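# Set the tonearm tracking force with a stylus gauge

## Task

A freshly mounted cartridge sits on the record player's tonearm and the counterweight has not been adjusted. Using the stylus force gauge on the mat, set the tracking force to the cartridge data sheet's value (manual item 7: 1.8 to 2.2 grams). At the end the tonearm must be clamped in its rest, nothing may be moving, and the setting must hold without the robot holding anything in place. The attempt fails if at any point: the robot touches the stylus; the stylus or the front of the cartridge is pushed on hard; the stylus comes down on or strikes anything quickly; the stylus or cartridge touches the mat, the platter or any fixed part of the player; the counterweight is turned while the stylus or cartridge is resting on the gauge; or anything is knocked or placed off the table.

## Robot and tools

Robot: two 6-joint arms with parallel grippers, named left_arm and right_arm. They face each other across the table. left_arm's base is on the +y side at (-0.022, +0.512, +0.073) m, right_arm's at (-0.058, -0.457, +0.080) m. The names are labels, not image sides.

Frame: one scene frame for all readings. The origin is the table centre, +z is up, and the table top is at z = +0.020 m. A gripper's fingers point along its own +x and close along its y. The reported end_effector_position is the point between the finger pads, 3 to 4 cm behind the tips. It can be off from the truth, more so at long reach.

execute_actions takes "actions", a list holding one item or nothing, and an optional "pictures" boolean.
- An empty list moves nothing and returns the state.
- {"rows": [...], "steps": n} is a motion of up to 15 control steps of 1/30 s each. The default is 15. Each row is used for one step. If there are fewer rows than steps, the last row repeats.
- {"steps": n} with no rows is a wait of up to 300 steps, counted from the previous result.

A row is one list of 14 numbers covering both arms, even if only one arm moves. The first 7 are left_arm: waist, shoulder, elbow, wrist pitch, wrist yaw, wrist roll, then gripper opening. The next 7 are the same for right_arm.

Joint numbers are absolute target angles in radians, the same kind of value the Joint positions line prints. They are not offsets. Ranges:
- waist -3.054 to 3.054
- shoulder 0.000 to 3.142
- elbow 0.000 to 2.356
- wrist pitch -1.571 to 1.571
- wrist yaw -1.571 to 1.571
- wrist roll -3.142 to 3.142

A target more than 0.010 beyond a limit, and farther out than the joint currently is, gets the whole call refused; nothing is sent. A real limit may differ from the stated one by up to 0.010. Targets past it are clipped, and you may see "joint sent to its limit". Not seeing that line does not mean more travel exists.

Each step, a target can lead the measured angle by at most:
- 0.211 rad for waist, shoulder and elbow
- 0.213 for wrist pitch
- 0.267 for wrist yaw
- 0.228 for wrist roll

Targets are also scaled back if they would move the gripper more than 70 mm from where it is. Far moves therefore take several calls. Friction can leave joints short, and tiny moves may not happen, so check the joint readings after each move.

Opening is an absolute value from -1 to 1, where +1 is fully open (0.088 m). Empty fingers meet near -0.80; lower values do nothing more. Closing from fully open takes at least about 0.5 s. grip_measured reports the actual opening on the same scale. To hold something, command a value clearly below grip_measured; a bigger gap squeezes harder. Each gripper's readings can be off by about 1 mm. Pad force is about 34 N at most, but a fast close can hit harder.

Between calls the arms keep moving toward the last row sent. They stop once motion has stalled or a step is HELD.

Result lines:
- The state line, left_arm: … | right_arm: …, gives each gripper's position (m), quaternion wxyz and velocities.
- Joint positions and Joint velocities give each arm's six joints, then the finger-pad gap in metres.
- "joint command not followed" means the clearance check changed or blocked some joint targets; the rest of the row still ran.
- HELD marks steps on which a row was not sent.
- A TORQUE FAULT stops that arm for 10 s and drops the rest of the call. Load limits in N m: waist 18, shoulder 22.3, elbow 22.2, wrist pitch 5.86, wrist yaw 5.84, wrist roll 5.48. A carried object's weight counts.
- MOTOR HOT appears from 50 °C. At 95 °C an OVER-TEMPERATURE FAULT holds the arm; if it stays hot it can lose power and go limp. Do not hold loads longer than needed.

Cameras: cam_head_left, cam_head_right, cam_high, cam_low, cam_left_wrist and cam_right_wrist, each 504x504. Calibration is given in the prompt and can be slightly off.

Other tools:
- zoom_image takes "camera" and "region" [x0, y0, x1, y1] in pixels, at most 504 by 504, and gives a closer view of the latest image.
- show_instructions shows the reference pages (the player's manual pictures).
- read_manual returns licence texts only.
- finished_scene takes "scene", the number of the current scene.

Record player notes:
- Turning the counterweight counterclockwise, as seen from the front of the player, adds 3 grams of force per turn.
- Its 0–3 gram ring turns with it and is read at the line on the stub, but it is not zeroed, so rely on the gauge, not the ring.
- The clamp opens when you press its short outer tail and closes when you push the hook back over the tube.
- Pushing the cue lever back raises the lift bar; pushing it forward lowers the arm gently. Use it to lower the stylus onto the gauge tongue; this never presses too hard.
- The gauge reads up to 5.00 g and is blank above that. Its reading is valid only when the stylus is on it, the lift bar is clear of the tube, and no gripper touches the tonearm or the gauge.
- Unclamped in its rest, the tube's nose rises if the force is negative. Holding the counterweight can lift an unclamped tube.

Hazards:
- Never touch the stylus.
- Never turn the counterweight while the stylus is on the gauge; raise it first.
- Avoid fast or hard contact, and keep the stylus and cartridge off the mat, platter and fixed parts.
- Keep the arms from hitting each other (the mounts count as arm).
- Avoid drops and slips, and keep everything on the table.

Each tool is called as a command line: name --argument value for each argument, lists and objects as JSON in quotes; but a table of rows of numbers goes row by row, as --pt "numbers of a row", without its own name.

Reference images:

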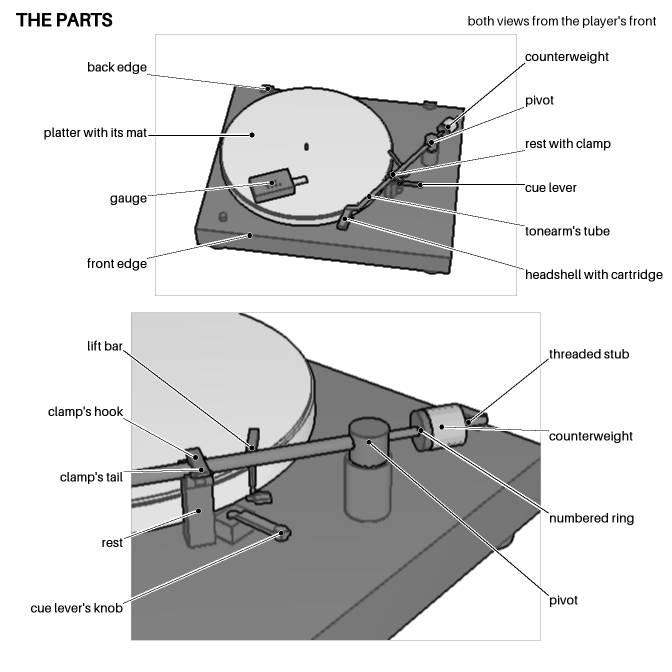

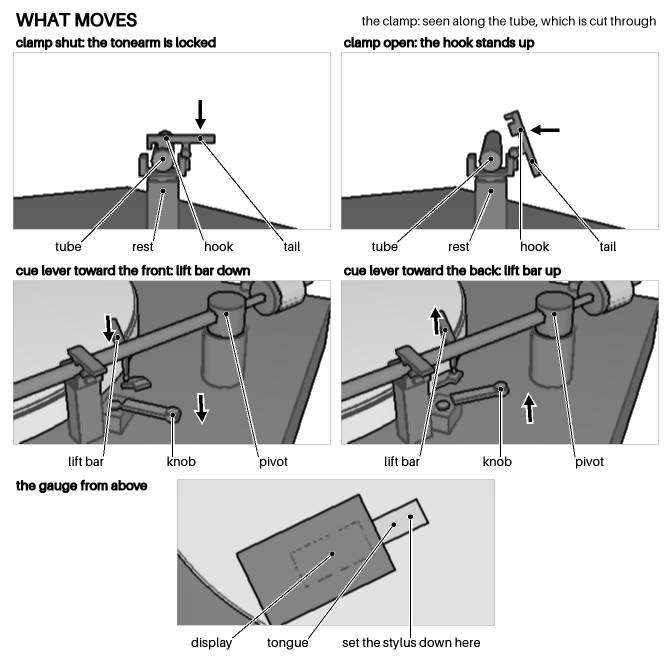

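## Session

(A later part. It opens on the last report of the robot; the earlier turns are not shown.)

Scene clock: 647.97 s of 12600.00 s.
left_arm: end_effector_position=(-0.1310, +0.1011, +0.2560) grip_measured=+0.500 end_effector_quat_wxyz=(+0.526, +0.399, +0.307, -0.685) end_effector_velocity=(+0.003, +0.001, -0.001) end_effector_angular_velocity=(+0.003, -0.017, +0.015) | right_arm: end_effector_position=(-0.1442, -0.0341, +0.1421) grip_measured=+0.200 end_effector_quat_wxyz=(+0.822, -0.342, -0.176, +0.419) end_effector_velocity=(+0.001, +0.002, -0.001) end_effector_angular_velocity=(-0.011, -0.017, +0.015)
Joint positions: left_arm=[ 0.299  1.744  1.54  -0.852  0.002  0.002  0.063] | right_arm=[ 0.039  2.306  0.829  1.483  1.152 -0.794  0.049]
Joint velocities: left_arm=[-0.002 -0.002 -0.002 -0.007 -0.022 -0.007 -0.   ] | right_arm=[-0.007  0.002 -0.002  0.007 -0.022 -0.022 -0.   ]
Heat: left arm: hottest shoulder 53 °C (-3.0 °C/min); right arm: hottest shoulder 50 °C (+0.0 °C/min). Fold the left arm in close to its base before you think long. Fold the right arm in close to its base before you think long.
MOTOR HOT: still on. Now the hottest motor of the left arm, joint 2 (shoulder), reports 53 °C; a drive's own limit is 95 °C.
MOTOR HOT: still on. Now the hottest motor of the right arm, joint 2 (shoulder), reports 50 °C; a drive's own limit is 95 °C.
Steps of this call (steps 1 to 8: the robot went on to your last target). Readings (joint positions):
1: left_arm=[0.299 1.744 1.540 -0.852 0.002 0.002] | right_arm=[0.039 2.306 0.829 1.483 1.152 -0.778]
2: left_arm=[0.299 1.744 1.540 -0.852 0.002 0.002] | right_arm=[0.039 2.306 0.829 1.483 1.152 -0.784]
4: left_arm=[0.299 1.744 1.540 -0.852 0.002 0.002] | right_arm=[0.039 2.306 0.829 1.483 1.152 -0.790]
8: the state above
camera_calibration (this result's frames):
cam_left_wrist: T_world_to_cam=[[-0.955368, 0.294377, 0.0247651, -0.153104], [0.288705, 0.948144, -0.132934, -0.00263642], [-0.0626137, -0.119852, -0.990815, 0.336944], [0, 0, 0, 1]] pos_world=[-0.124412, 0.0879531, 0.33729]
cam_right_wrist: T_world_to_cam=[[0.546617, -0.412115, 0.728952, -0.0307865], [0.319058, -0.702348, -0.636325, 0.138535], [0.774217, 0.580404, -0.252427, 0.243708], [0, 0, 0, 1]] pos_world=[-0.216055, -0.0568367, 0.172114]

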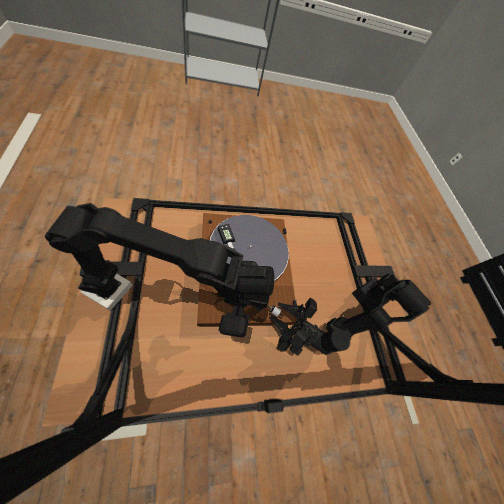

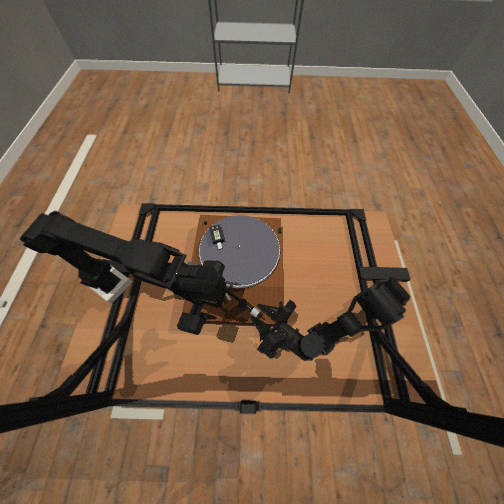

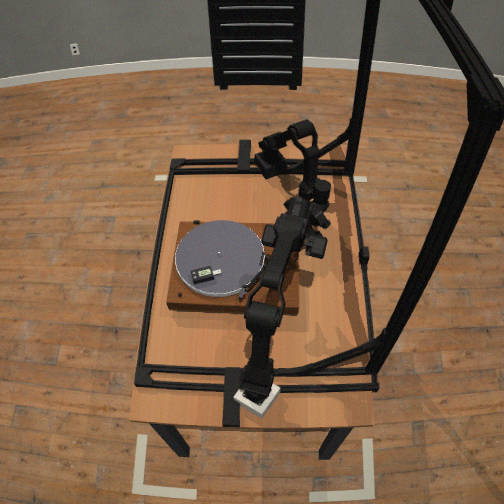

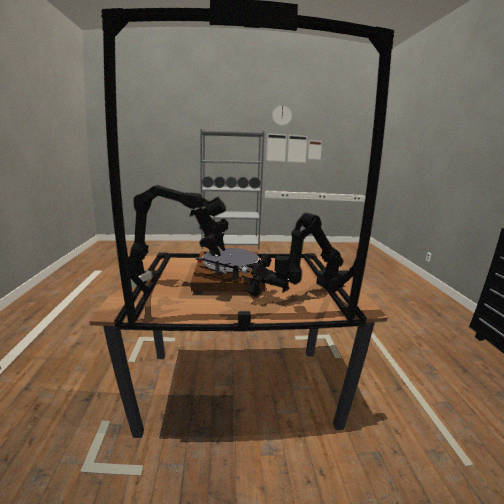

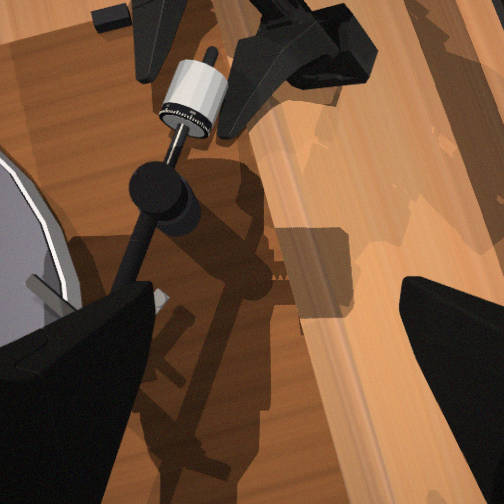

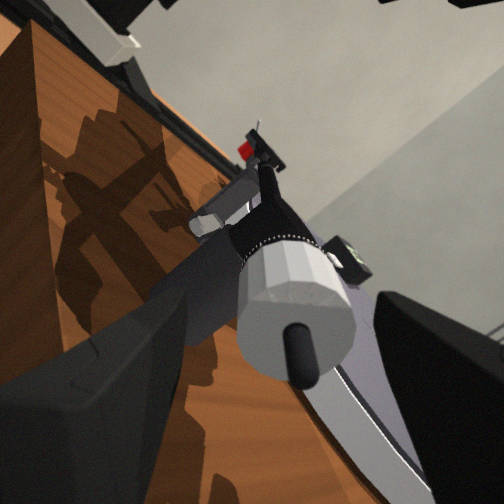

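execute_actions --actions '[{"rows":[[0.3,1.75,1.55,-0.85,0,0,0.5,0.039,2.285,0.833,1.466,1.15,-0.8,0.2]],"steps":15}]'

Scene clock: 652.50 s of 12600.00 s.
left_arm: end_effector_position=(-0.1310, +0.1010, +0.2560) grip_measured=+0.500 end_effector_quat_wxyz=(+0.526, +0.399, +0.307, -0.685) end_effector_velocity=(-0.001, +0.003, +0.001) end_effector_angular_velocity=(+0.003, +0.002, -0.012) | right_arm: end_effector_position=(-0.1445, -0.0337, +0.1443) grip_measured=+0.200 end_effector_quat_wxyz=(+0.821, -0.344, -0.176, +0.419) end_effector_velocity=(+0.004, -0.000, -0.001) end_effector_angular_velocity=(-0.011, -0.010, -0.015)
Joint positions: left_arm=[ 0.299  1.744  1.54  -0.852  0.002  0.002  0.063] | right_arm=[ 0.039  2.296  0.829  1.468  1.152 -0.796  0.049]
Joint velocities: left_arm=[-0.002 -0.007 -0.002 -0.007  0.007  0.007 -0.   ] | right_arm=[-0.007 -0.002 -0.002 -0.007  0.007 -0.007 -0.   ]
Heat: left arm: hottest shoulder 53 °C (-3.0 °C/min); right arm: hottest shoulder 50 °C (+0.0 °C/min). Fold the left arm in close to its base before you think long. Fold the right arm in close to its base before you think long.
MOTOR HOT: still on. Now the hottest motor of the left arm, joint 2 (shoulder), reports 53 °C; a drive's own limit is 95 °C.
MOTOR HOT: still on. Now the hottest motor of the right arm, joint 2 (shoulder), reports 50 °C; a drive's own limit is 95 °C.
Steps of this call (steps 1 to 30: the robot went on to your last target; steps 31 to 90: nothing new was sent; then 1.03 s passed at rest; steps 91 to 105: all 15 steps of this action). Readings (joint positions):
91: left_arm=[0.299 1.744 1.540 -0.852 0.002 0.002] | right_arm=[0.039 2.306 0.829 1.479 1.152 -0.796]
92: left_arm=[0.299 1.744 1.540 -0.852 0.002 0.002] | right_arm=[0.039 2.304 0.829 1.475 1.152 -0.796]
94: left_arm=[0.299 1.744 1.540 -0.852 0.002 0.002] | right_arm=[0.039 2.301 0.829 1.471 1.152 -0.796]
98: left_arm=[0.299 1.744 1.540 -0.852 0.002 0.002] | right_arm=[0.039 2.296 0.829 1.469 1.152 -0.796]
105: the state above
camera_calibration (this result's frames):
cam_left_wrist: T_world_to_cam=[[-0.955368, 0.294377, 0.0247651, -0.153099], [0.288705, 0.948144, -0.132934, -0.00254048], [-0.0626137, -0.119852, -0.990815, 0.336914], [0, 0, 0, 1]] pos_world=[-0.124437, 0.0878572, 0.337273]
cam_right_wrist: T_world_to_cam=[[0.544175, -0.408809, 0.732631, -0.0329104], [0.321175, -0.705218, -0.632071, 0.139892], [0.775061, 0.57926, -0.252463, 0.244311], [0, 0, 0, 1]] pos_world=[-0.216377, -0.0563188, 0.174213]

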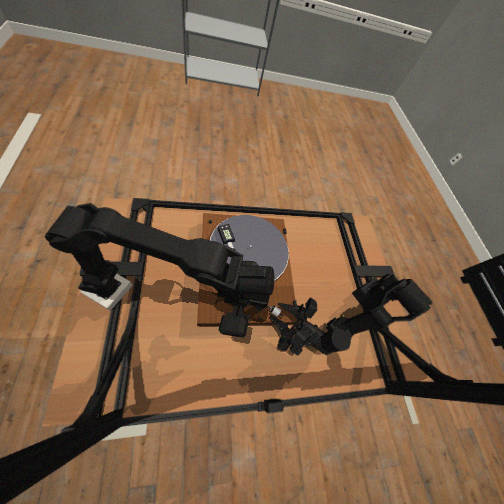

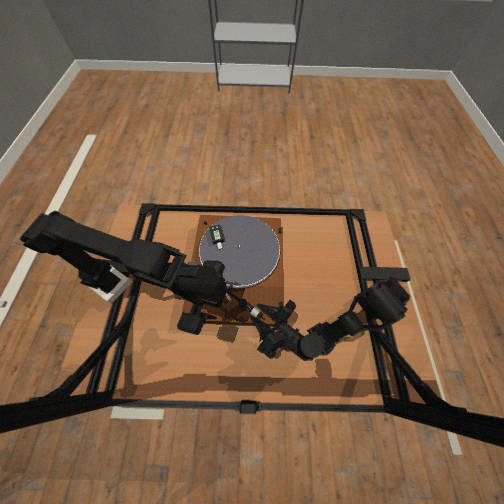

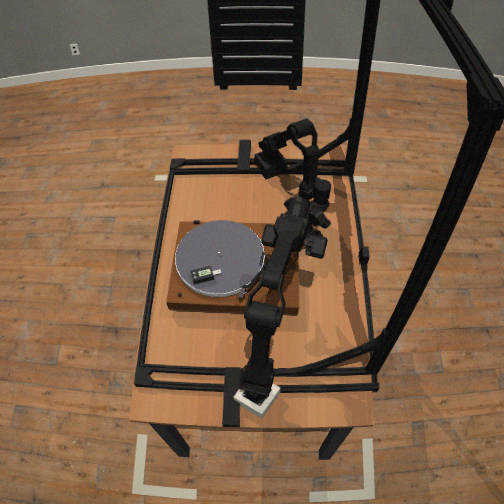

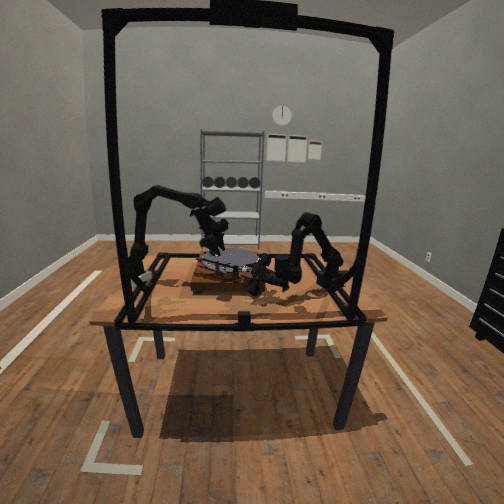

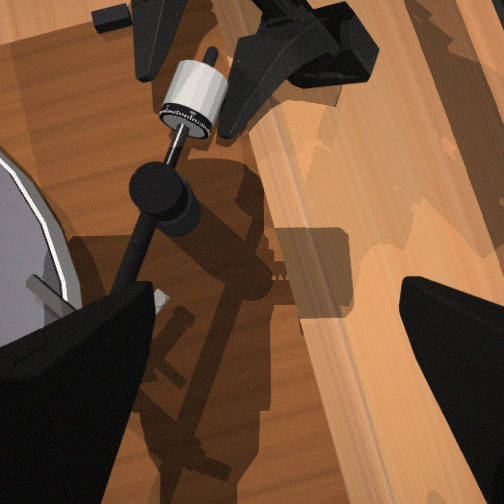

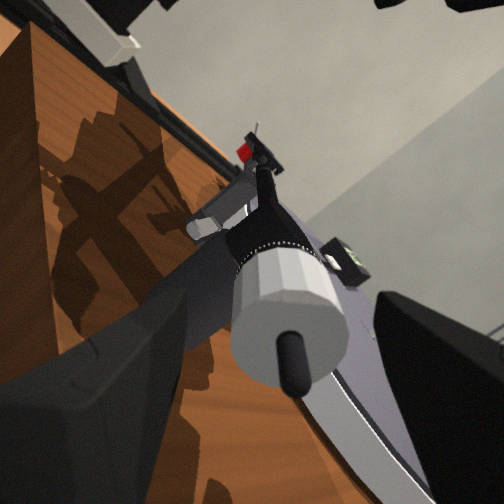

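execute_actions --actions '[{"rows":[[0.3,1.75,1.55,-0.85,0,0,0.5,0.039,2.279,0.833,1.461,1.15,-0.8,0.1],[0.3,1.75,1.55,-0.85,0,0,0.5,0.039,2.279,0.833,1.461,1.15,-0.8,0.0],[0.3,1.75,1.55,-0.85,0,0,0.5,0.039,2.279,0.833,1.461,1.15,-0.8,-0.1],[0.3,1.75,1.55,-0.85,0,0,0.5,0.039,2.279,0.833,1.461,1.15,-0.8,-0.15],[0.3,1.75,1.55,-0.85,0,0,0.5,0.039,2.279,0.833,1.461,1.15,-0.8,-0.2],[0.3,1.75,1.55,-0.85,0,0,0.5,0.039,2.279,0.833,1.461,1.15,-0.8,-0.23],[0.3,1.75,1.55,-0.85,0,0,0.5,0.039,2.279,0.833,1.461,1.15,-0.8,-0.26],[0.3,1.75,1.55,-0.85,0,0,0.5,0.039,2.279,0.833,1.461,1.15,-0.8,-0.29],[0.3,1.75,1.55,-0.85,0,0,0.5,0.039,2.279,0.833,1.461,1.15,-0.8,-0.32],[0.3,1.75,1.55,-0.85,0,0,0.5,0.039,2.279,0.833,1.461,1.15,-0.8,-0.35],[0.3,1.75,1.55,-0.85,0,0,0.5,0.039,2.279,0.833,1.461,1.15,-0.8,-0.38]],"steps":15}]'

zoom_image --camera "cam_left_wrist" --region '[140, 60, 240, 160]'

Scene clock: 659.43 s of 12600.00 s.
left_arm: end_effector_position=(-0.1310, +0.1009, +0.2562) grip_measured=+0.500 end_effector_quat_wxyz=(+0.527, +0.399, +0.307, -0.685) end_effector_velocity=(+0.000, +0.002, -0.003) end_effector_angular_velocity=(+0.011, -0.006, +0.008) | right_arm: end_effector_position=(-0.1451, -0.0331, +0.1460) grip_measured=-0.266 end_effector_quat_wxyz=(+0.821, -0.344, -0.177, +0.421) end_effector_velocity=(+0.000, +0.000, -0.001) end_effector_angular_velocity=(-0.011, -0.010, +0.005)
Joint positions: left_arm=[ 0.299  1.744  1.541 -0.852  0.001  0.002  0.063] | right_arm=[ 0.039  2.289  0.83   1.461  1.148 -0.796  0.026]
Joint velocities: left_arm=[-0.002  0.002 -0.002 -0.007 -0.007 -0.007 -0.   ] | right_arm=[-0.002 -0.002 -0.002 -0.007 -0.007 -0.007 -0.   ]
Heat: left arm: hottest shoulder 53 °C (-2.0 °C/min); right arm: hottest shoulder 50 °C (+0.0 °C/min). Fold the left arm in close to its base before you think long. Fold the right arm in close to its base before you think long.
MOTOR HOT: still on. Now the hottest motor of the left arm, joint 2 (shoulder), reports 53 °C; a drive's own limit is 95 °C.
MOTOR HOT: still on. Now the hottest motor of the right arm, joint 2 (shoulder), reports 50 °C; a drive's own limit is 95 °C.
Steps of this call (steps 1 to 15: the robot went on to your last target; steps 16 to 90: nothing new was sent; then 3.43 s passed at rest; steps 91 to 105: all 15 steps of this action). Readings (joint positions):
91: left_arm=[0.299 1.744 1.541 -0.852 0.002 0.002] | right_arm=[0.039 2.294 0.830 1.466 1.152 -0.796]
92: left_arm=[0.299 1.744 1.541 -0.852 0.002 0.002] | right_arm=[0.039 2.293 0.830 1.465 1.152 -0.796]
94: left_arm=[0.299 1.744 1.541 -0.852 0.002 0.002] | right_arm=[0.039 2.291 0.830 1.464 1.152 -0.796]
98: left_arm=[0.299 1.744 1.541 -0.852 0.001 0.002] | right_arm=[0.039 2.290 0.830 1.463 1.152 -0.796]
105: the state above
camera_calibration (this result's frames):
cam_left_wrist: T_world_to_cam=[[-0.955429, 0.294208, 0.0244178, -0.152944], [0.288557, 0.948138, -0.1333, -0.00238137], [-0.0623694, -0.120313, -0.990775, 0.33711], [0, 0, 0, 1]] pos_world=[-0.124415, 0.087814, 0.337418]
cam_right_wrist: T_world_to_cam=[[0.5455, -0.40657, 0.732892, -0.0333387], [0.324061, -0.704127, -0.631815, 0.142049], [0.772926, 0.582157, -0.252348, 0.244642], [0, 0, 0, 1]] pos_world=[-0.216937, -0.055954, 0.175917]

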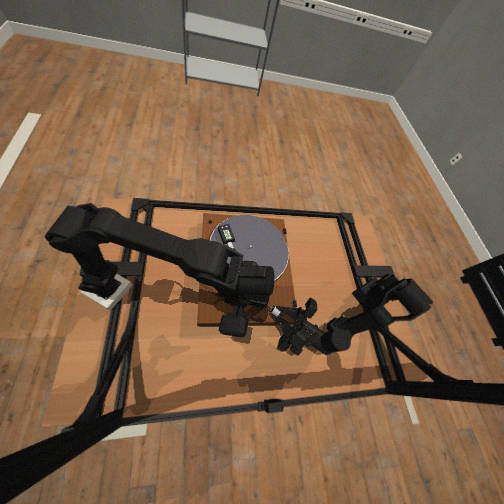

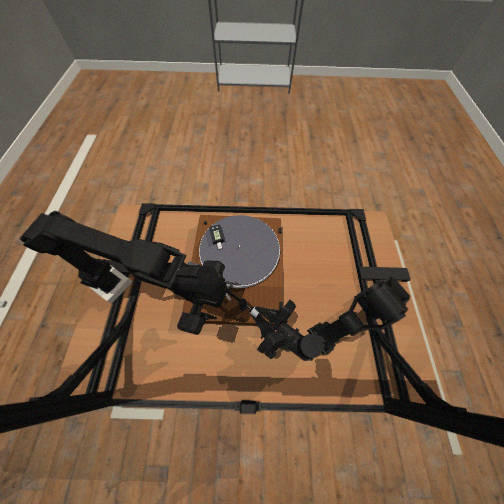

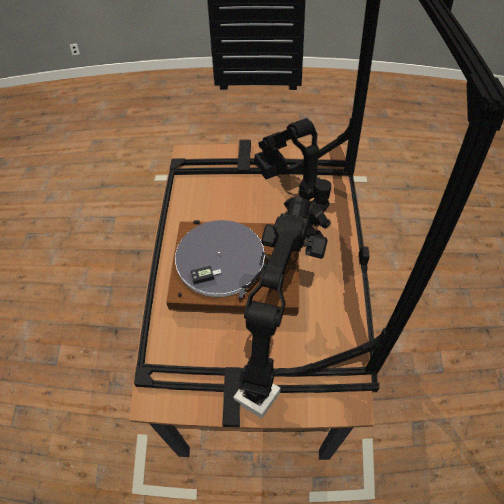

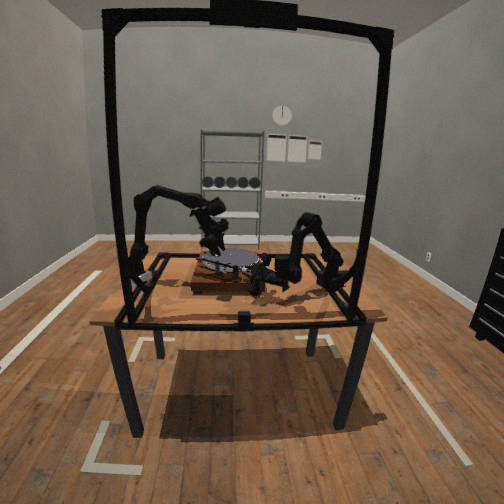

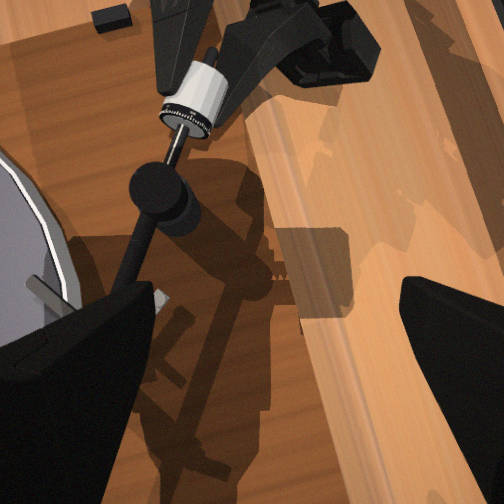

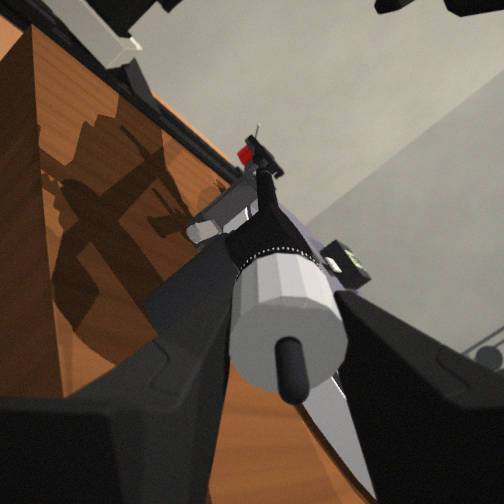

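Region (140, 60, 240, 160) of cam_left_wrist's 504x504 image, scaled by 5.040, with more detail than that image has.

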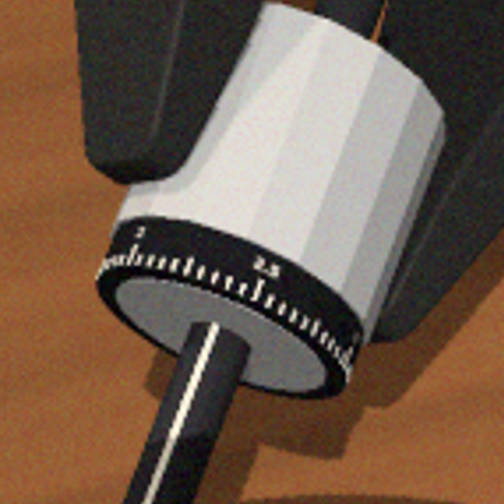

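Roll.

execute_actions --actions '[{"rows":[[0.3,1.75,1.55,-0.85,0,0,0.5,0.039,2.283,0.833,1.461,1.148,-0.74,-0.38],[0.3,1.75,1.55,-0.85,0,0,0.5,0.039,2.283,0.833,1.461,1.148,-0.68,-0.38],[0.3,1.75,1.55,-0.85,0,0,0.5,0.039,2.283,0.833,1.461,1.148,-0.62,-0.38],[0.3,1.75,1.55,-0.85,0,0,0.5,0.039,2.283,0.833,1.461,1.148,-0.56,-0.38],[0.3,1.75,1.55,-0.85,0,0,0.5,0.039,2.283,0.833,1.461,1.148,-0.5,-0.38],[0.3,1.75,1.55,-0.85,0,0,0.5,0.039,2.283,0.833,1.461,1.148,-0.44,-0.38],[0.3,1.75,1.55,-0.85,0,0,0.5,0.039,2.283,0.833,1.461,1.148,-0.38,-0.38],[0.3,1.75,1.55,-0.85,0,0,0.5,0.039,2.283,0.833,1.461,1.148,-0.32,-0.38],[0.3,1.75,1.55,-0.85,0,0,0.5,0.039,2.283,0.833,1.461,1.148,-0.26,-0.38],[0.3,1.75,1.55,-0.85,0,0,0.5,0.039,2.283,0.833,1.461,1.148,-0.2,-0.38],[0.3,1.75,1.55,-0.85,0,0,0.5,0.039,2.283,0.833,1.461,1.148,-0.14,-0.38],[0.3,1.75,1.55,-0.85,0,0,0.5,0.039,2.283,0.833,1.461,1.148,-0.08,-0.38],[0.3,1.75,1.55,-0.85,0,0,0.5,0.039,2.283,0.833,1.461,1.148,-0.02,-0.38],[0.3,1.75,1.55,-0.85,0,0,0.5,0.039,2.283,0.833,1.461,1.148,0.04,-0.38]],"steps":15}]' --pictures false

execute_actions --actions '[{"steps":15}]'

zoom_image --camera "cam_left_wrist" --region '[140, 60, 240, 160]'

Scene clock: 668.37 s of 12600.00 s.
left_arm: end_effector_position=(-0.1310, +0.1008, +0.2561) grip_measured=+0.500 end_effector_quat_wxyz=(+0.527, +0.399, +0.307, -0.685) end_effector_velocity=(-0.002, +0.000, +0.003) end_effector_angular_velocity=(-0.007, +0.020, +0.013) | right_arm: end_effector_position=(-0.1447, -0.0323, +0.1458) grip_measured=-0.266 end_effector_quat_wxyz=(+0.889, -0.029, -0.015, +0.458) end_effector_velocity=(-0.001, +0.002, -0.002) end_effector_angular_velocity=(+0.657, +0.937, +0.020)
Joint positions: left_arm=[ 0.299  1.745  1.541 -0.852  0.001  0.002  0.063] | right_arm=[ 0.036  2.289  0.83   1.46   1.142 -0.065  0.026]
Joint velocities: left_arm=[-0.002 -0.007 -0.002  0.007  0.007 -0.022 -0.   ] | right_arm=[-0.002 -0.002 -0.002 -0.022 -0.022  1.165 -0.   ]
Heat: left arm: hottest shoulder 53 °C (-1.0 °C/min); right arm: hottest shoulder 51 °C (+1.0 °C/min). Fold the left arm in close to its base before you think long. Fold the right arm in close to its base before you think long.
MOTOR HOT: still on. Now the hottest motor of the left arm, joint 2 (shoulder), reports 53 °C; a drive's own limit is 95 °C.
MOTOR HOT: still on. Now the hottest motor of the right arm, joint 2 (shoulder), reports 51 °C; a drive's own limit is 95 °C.
Steps of this call (steps 1 to 15: the robot went on to your last target; steps 16 to 90: nothing new was sent; then 5.43 s passed at rest; steps 91 to 105: all 15 steps of this action). Readings (joint positions):
91: left_arm=[0.299 1.745 1.541 -0.852 0.001 0.002] | right_arm=[0.039 2.289 0.830 1.461 1.148 -0.787]
92: left_arm=[0.299 1.745 1.541 -0.852 0.001 0.002] | right_arm=[0.039 2.289 0.830 1.461 1.148 -0.759]
94: left_arm=[0.299 1.745 1.541 -0.852 0.001 0.002] | right_arm=[0.039 2.289 0.830 1.460 1.147 -0.675]
98: left_arm=[0.299 1.745 1.541 -0.852 0.001 0.002] | right_arm=[0.038 2.289 0.830 1.460 1.145 -0.461]
105: the state above

Scene clock: 668.87 s of 12600.00 s.
left_arm: end_effector_position=(-0.1310, +0.1008, +0.2561) grip_measured=+0.500 end_effector_quat_wxyz=(+0.527, +0.399, +0.307, -0.685) end_effector_velocity=(+0.001, +0.002, -0.001) end_effector_angular_velocity=(+0.006, -0.005, +0.008) | right_arm: end_effector_position=(-0.1448, -0.0323, +0.1457) grip_measured=-0.266 end_effector_quat_wxyz=(+0.889, +0.015, +0.008, +0.458) end_effector_velocity=(+0.003, -0.000, -0.004) end_effector_angular_velocity=(-0.011, -0.003, -0.000)
Joint positions: left_arm=[ 0.299  1.745  1.541 -0.852  0.001  0.002  0.063] | right_arm=[0.036 2.289 0.83  1.458 1.142 0.034 0.026]
Joint velocities: left_arm=[-0.002 -0.002 -0.002 -0.007 -0.007 -0.007 -0.   ] | right_arm=[-0.007  0.002 -0.007 -0.007 -0.007  0.007 -0.   ]
Heat: left arm: hottest shoulder 53 °C (-1.0 °C/min); right arm: hottest shoulder 51 °C (+1.0 °C/min). Fold the left arm in close to its base before you think long. Fold the right arm in close to its base before you think long.
MOTOR HOT: still on. Now the hottest motor of the left arm, joint 2 (shoulder), reports 53 °C; a drive's own limit is 95 °C.
MOTOR HOT: still on. Now the hottest motor of the right arm, joint 2 (shoulder), reports 51 °C; a drive's own limit is 95 °C.
Steps of this call (steps 1 to 15: the robot went on to your last target). Readings (joint positions):
1: left_arm=[0.299 1.745 1.541 -0.852 0.001 0.002] | right_arm=[0.036 2.289 0.830 1.459 1.142 -0.035]
2: left_arm=[0.299 1.745 1.541 -0.852 0.001 0.002] | right_arm=[0.036 2.289 0.830 1.459 1.142 -0.014]
4: left_arm=[0.299 1.745 1.541 -0.852 0.001 0.002] | right_arm=[0.036 2.289 0.830 1.459 1.142 0.011]
8: left_arm=[0.299 1.745 1.541 -0.852 0.001 0.002] | right_arm=[0.036 2.289 0.830 1.459 1.142 0.029]
15: the state above
camera_calibration (this result's frames):
cam_left_wrist: T_world_to_cam=[[-0.955522, 0.29389, 0.0246057, -0.152968], [0.288218, 0.94824, -0.133306, -0.00233847], [-0.0625095, -0.120285, -0.990769, 0.337057], [0, 0, 0, 1]] pos_world=[-0.124421, 0.0877163, 0.337398]
cam_right_wrist: T_world_to_cam=[[0.807661, -0.589626, -0.005007, 0.1066], [-0.230009, -0.307222, -0.923423, 0.117372], [0.542936, 0.746965, -0.38375, 0.234998], [0, 0, 0, 1]] pos_world=[-0.186689, -0.0766221, 0.199099]

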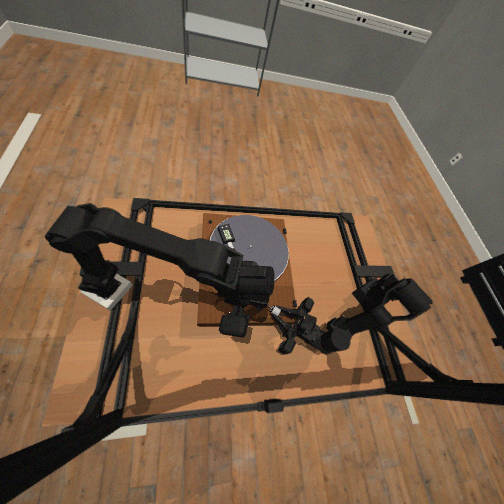

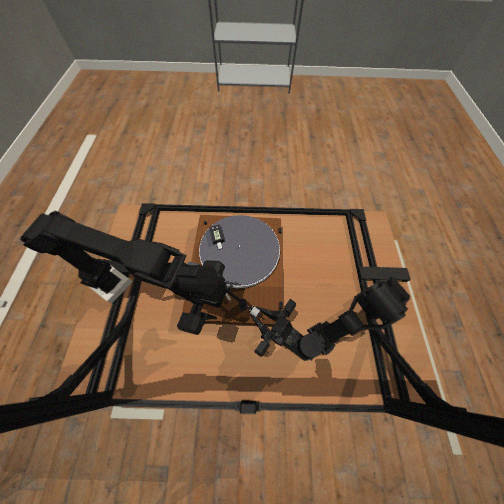

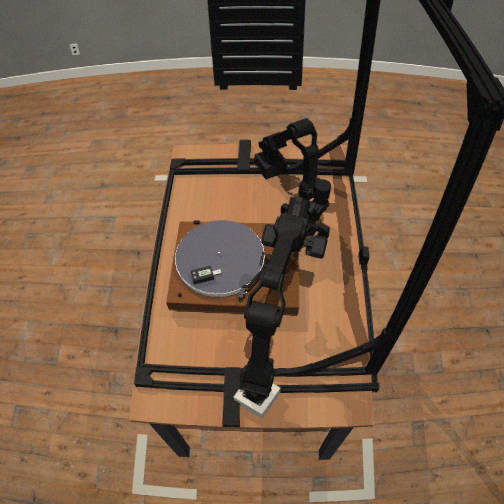

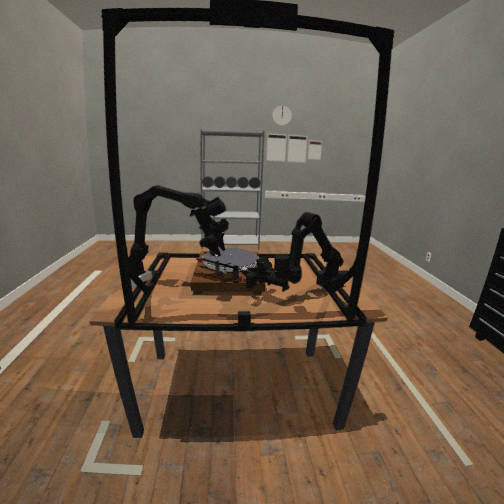

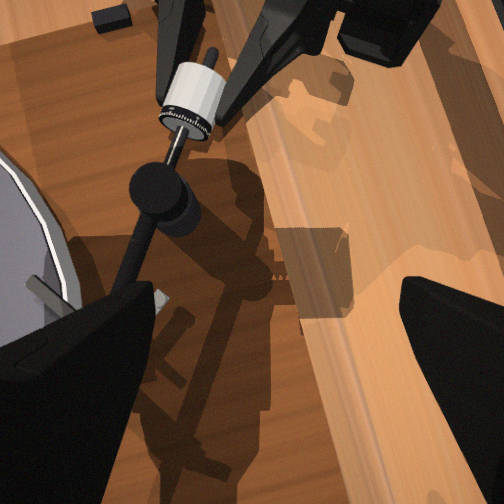

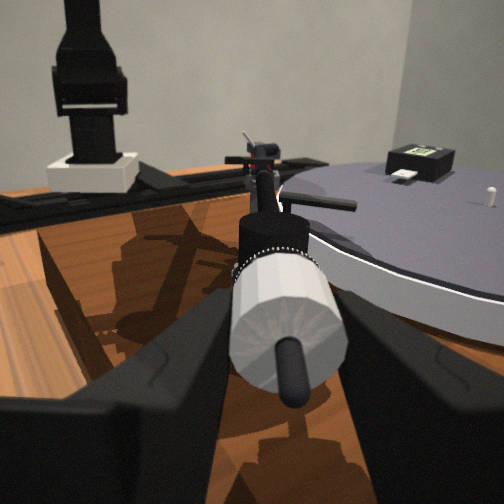

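Region (140, 60, 240, 160) of cam_left_wrist's 504x504 image, scaled by 5.040, with more detail than that image has.

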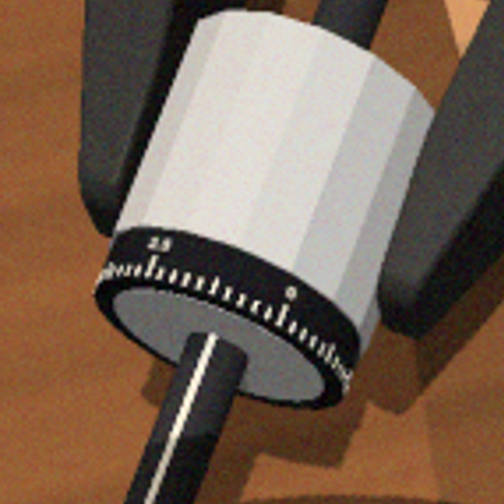

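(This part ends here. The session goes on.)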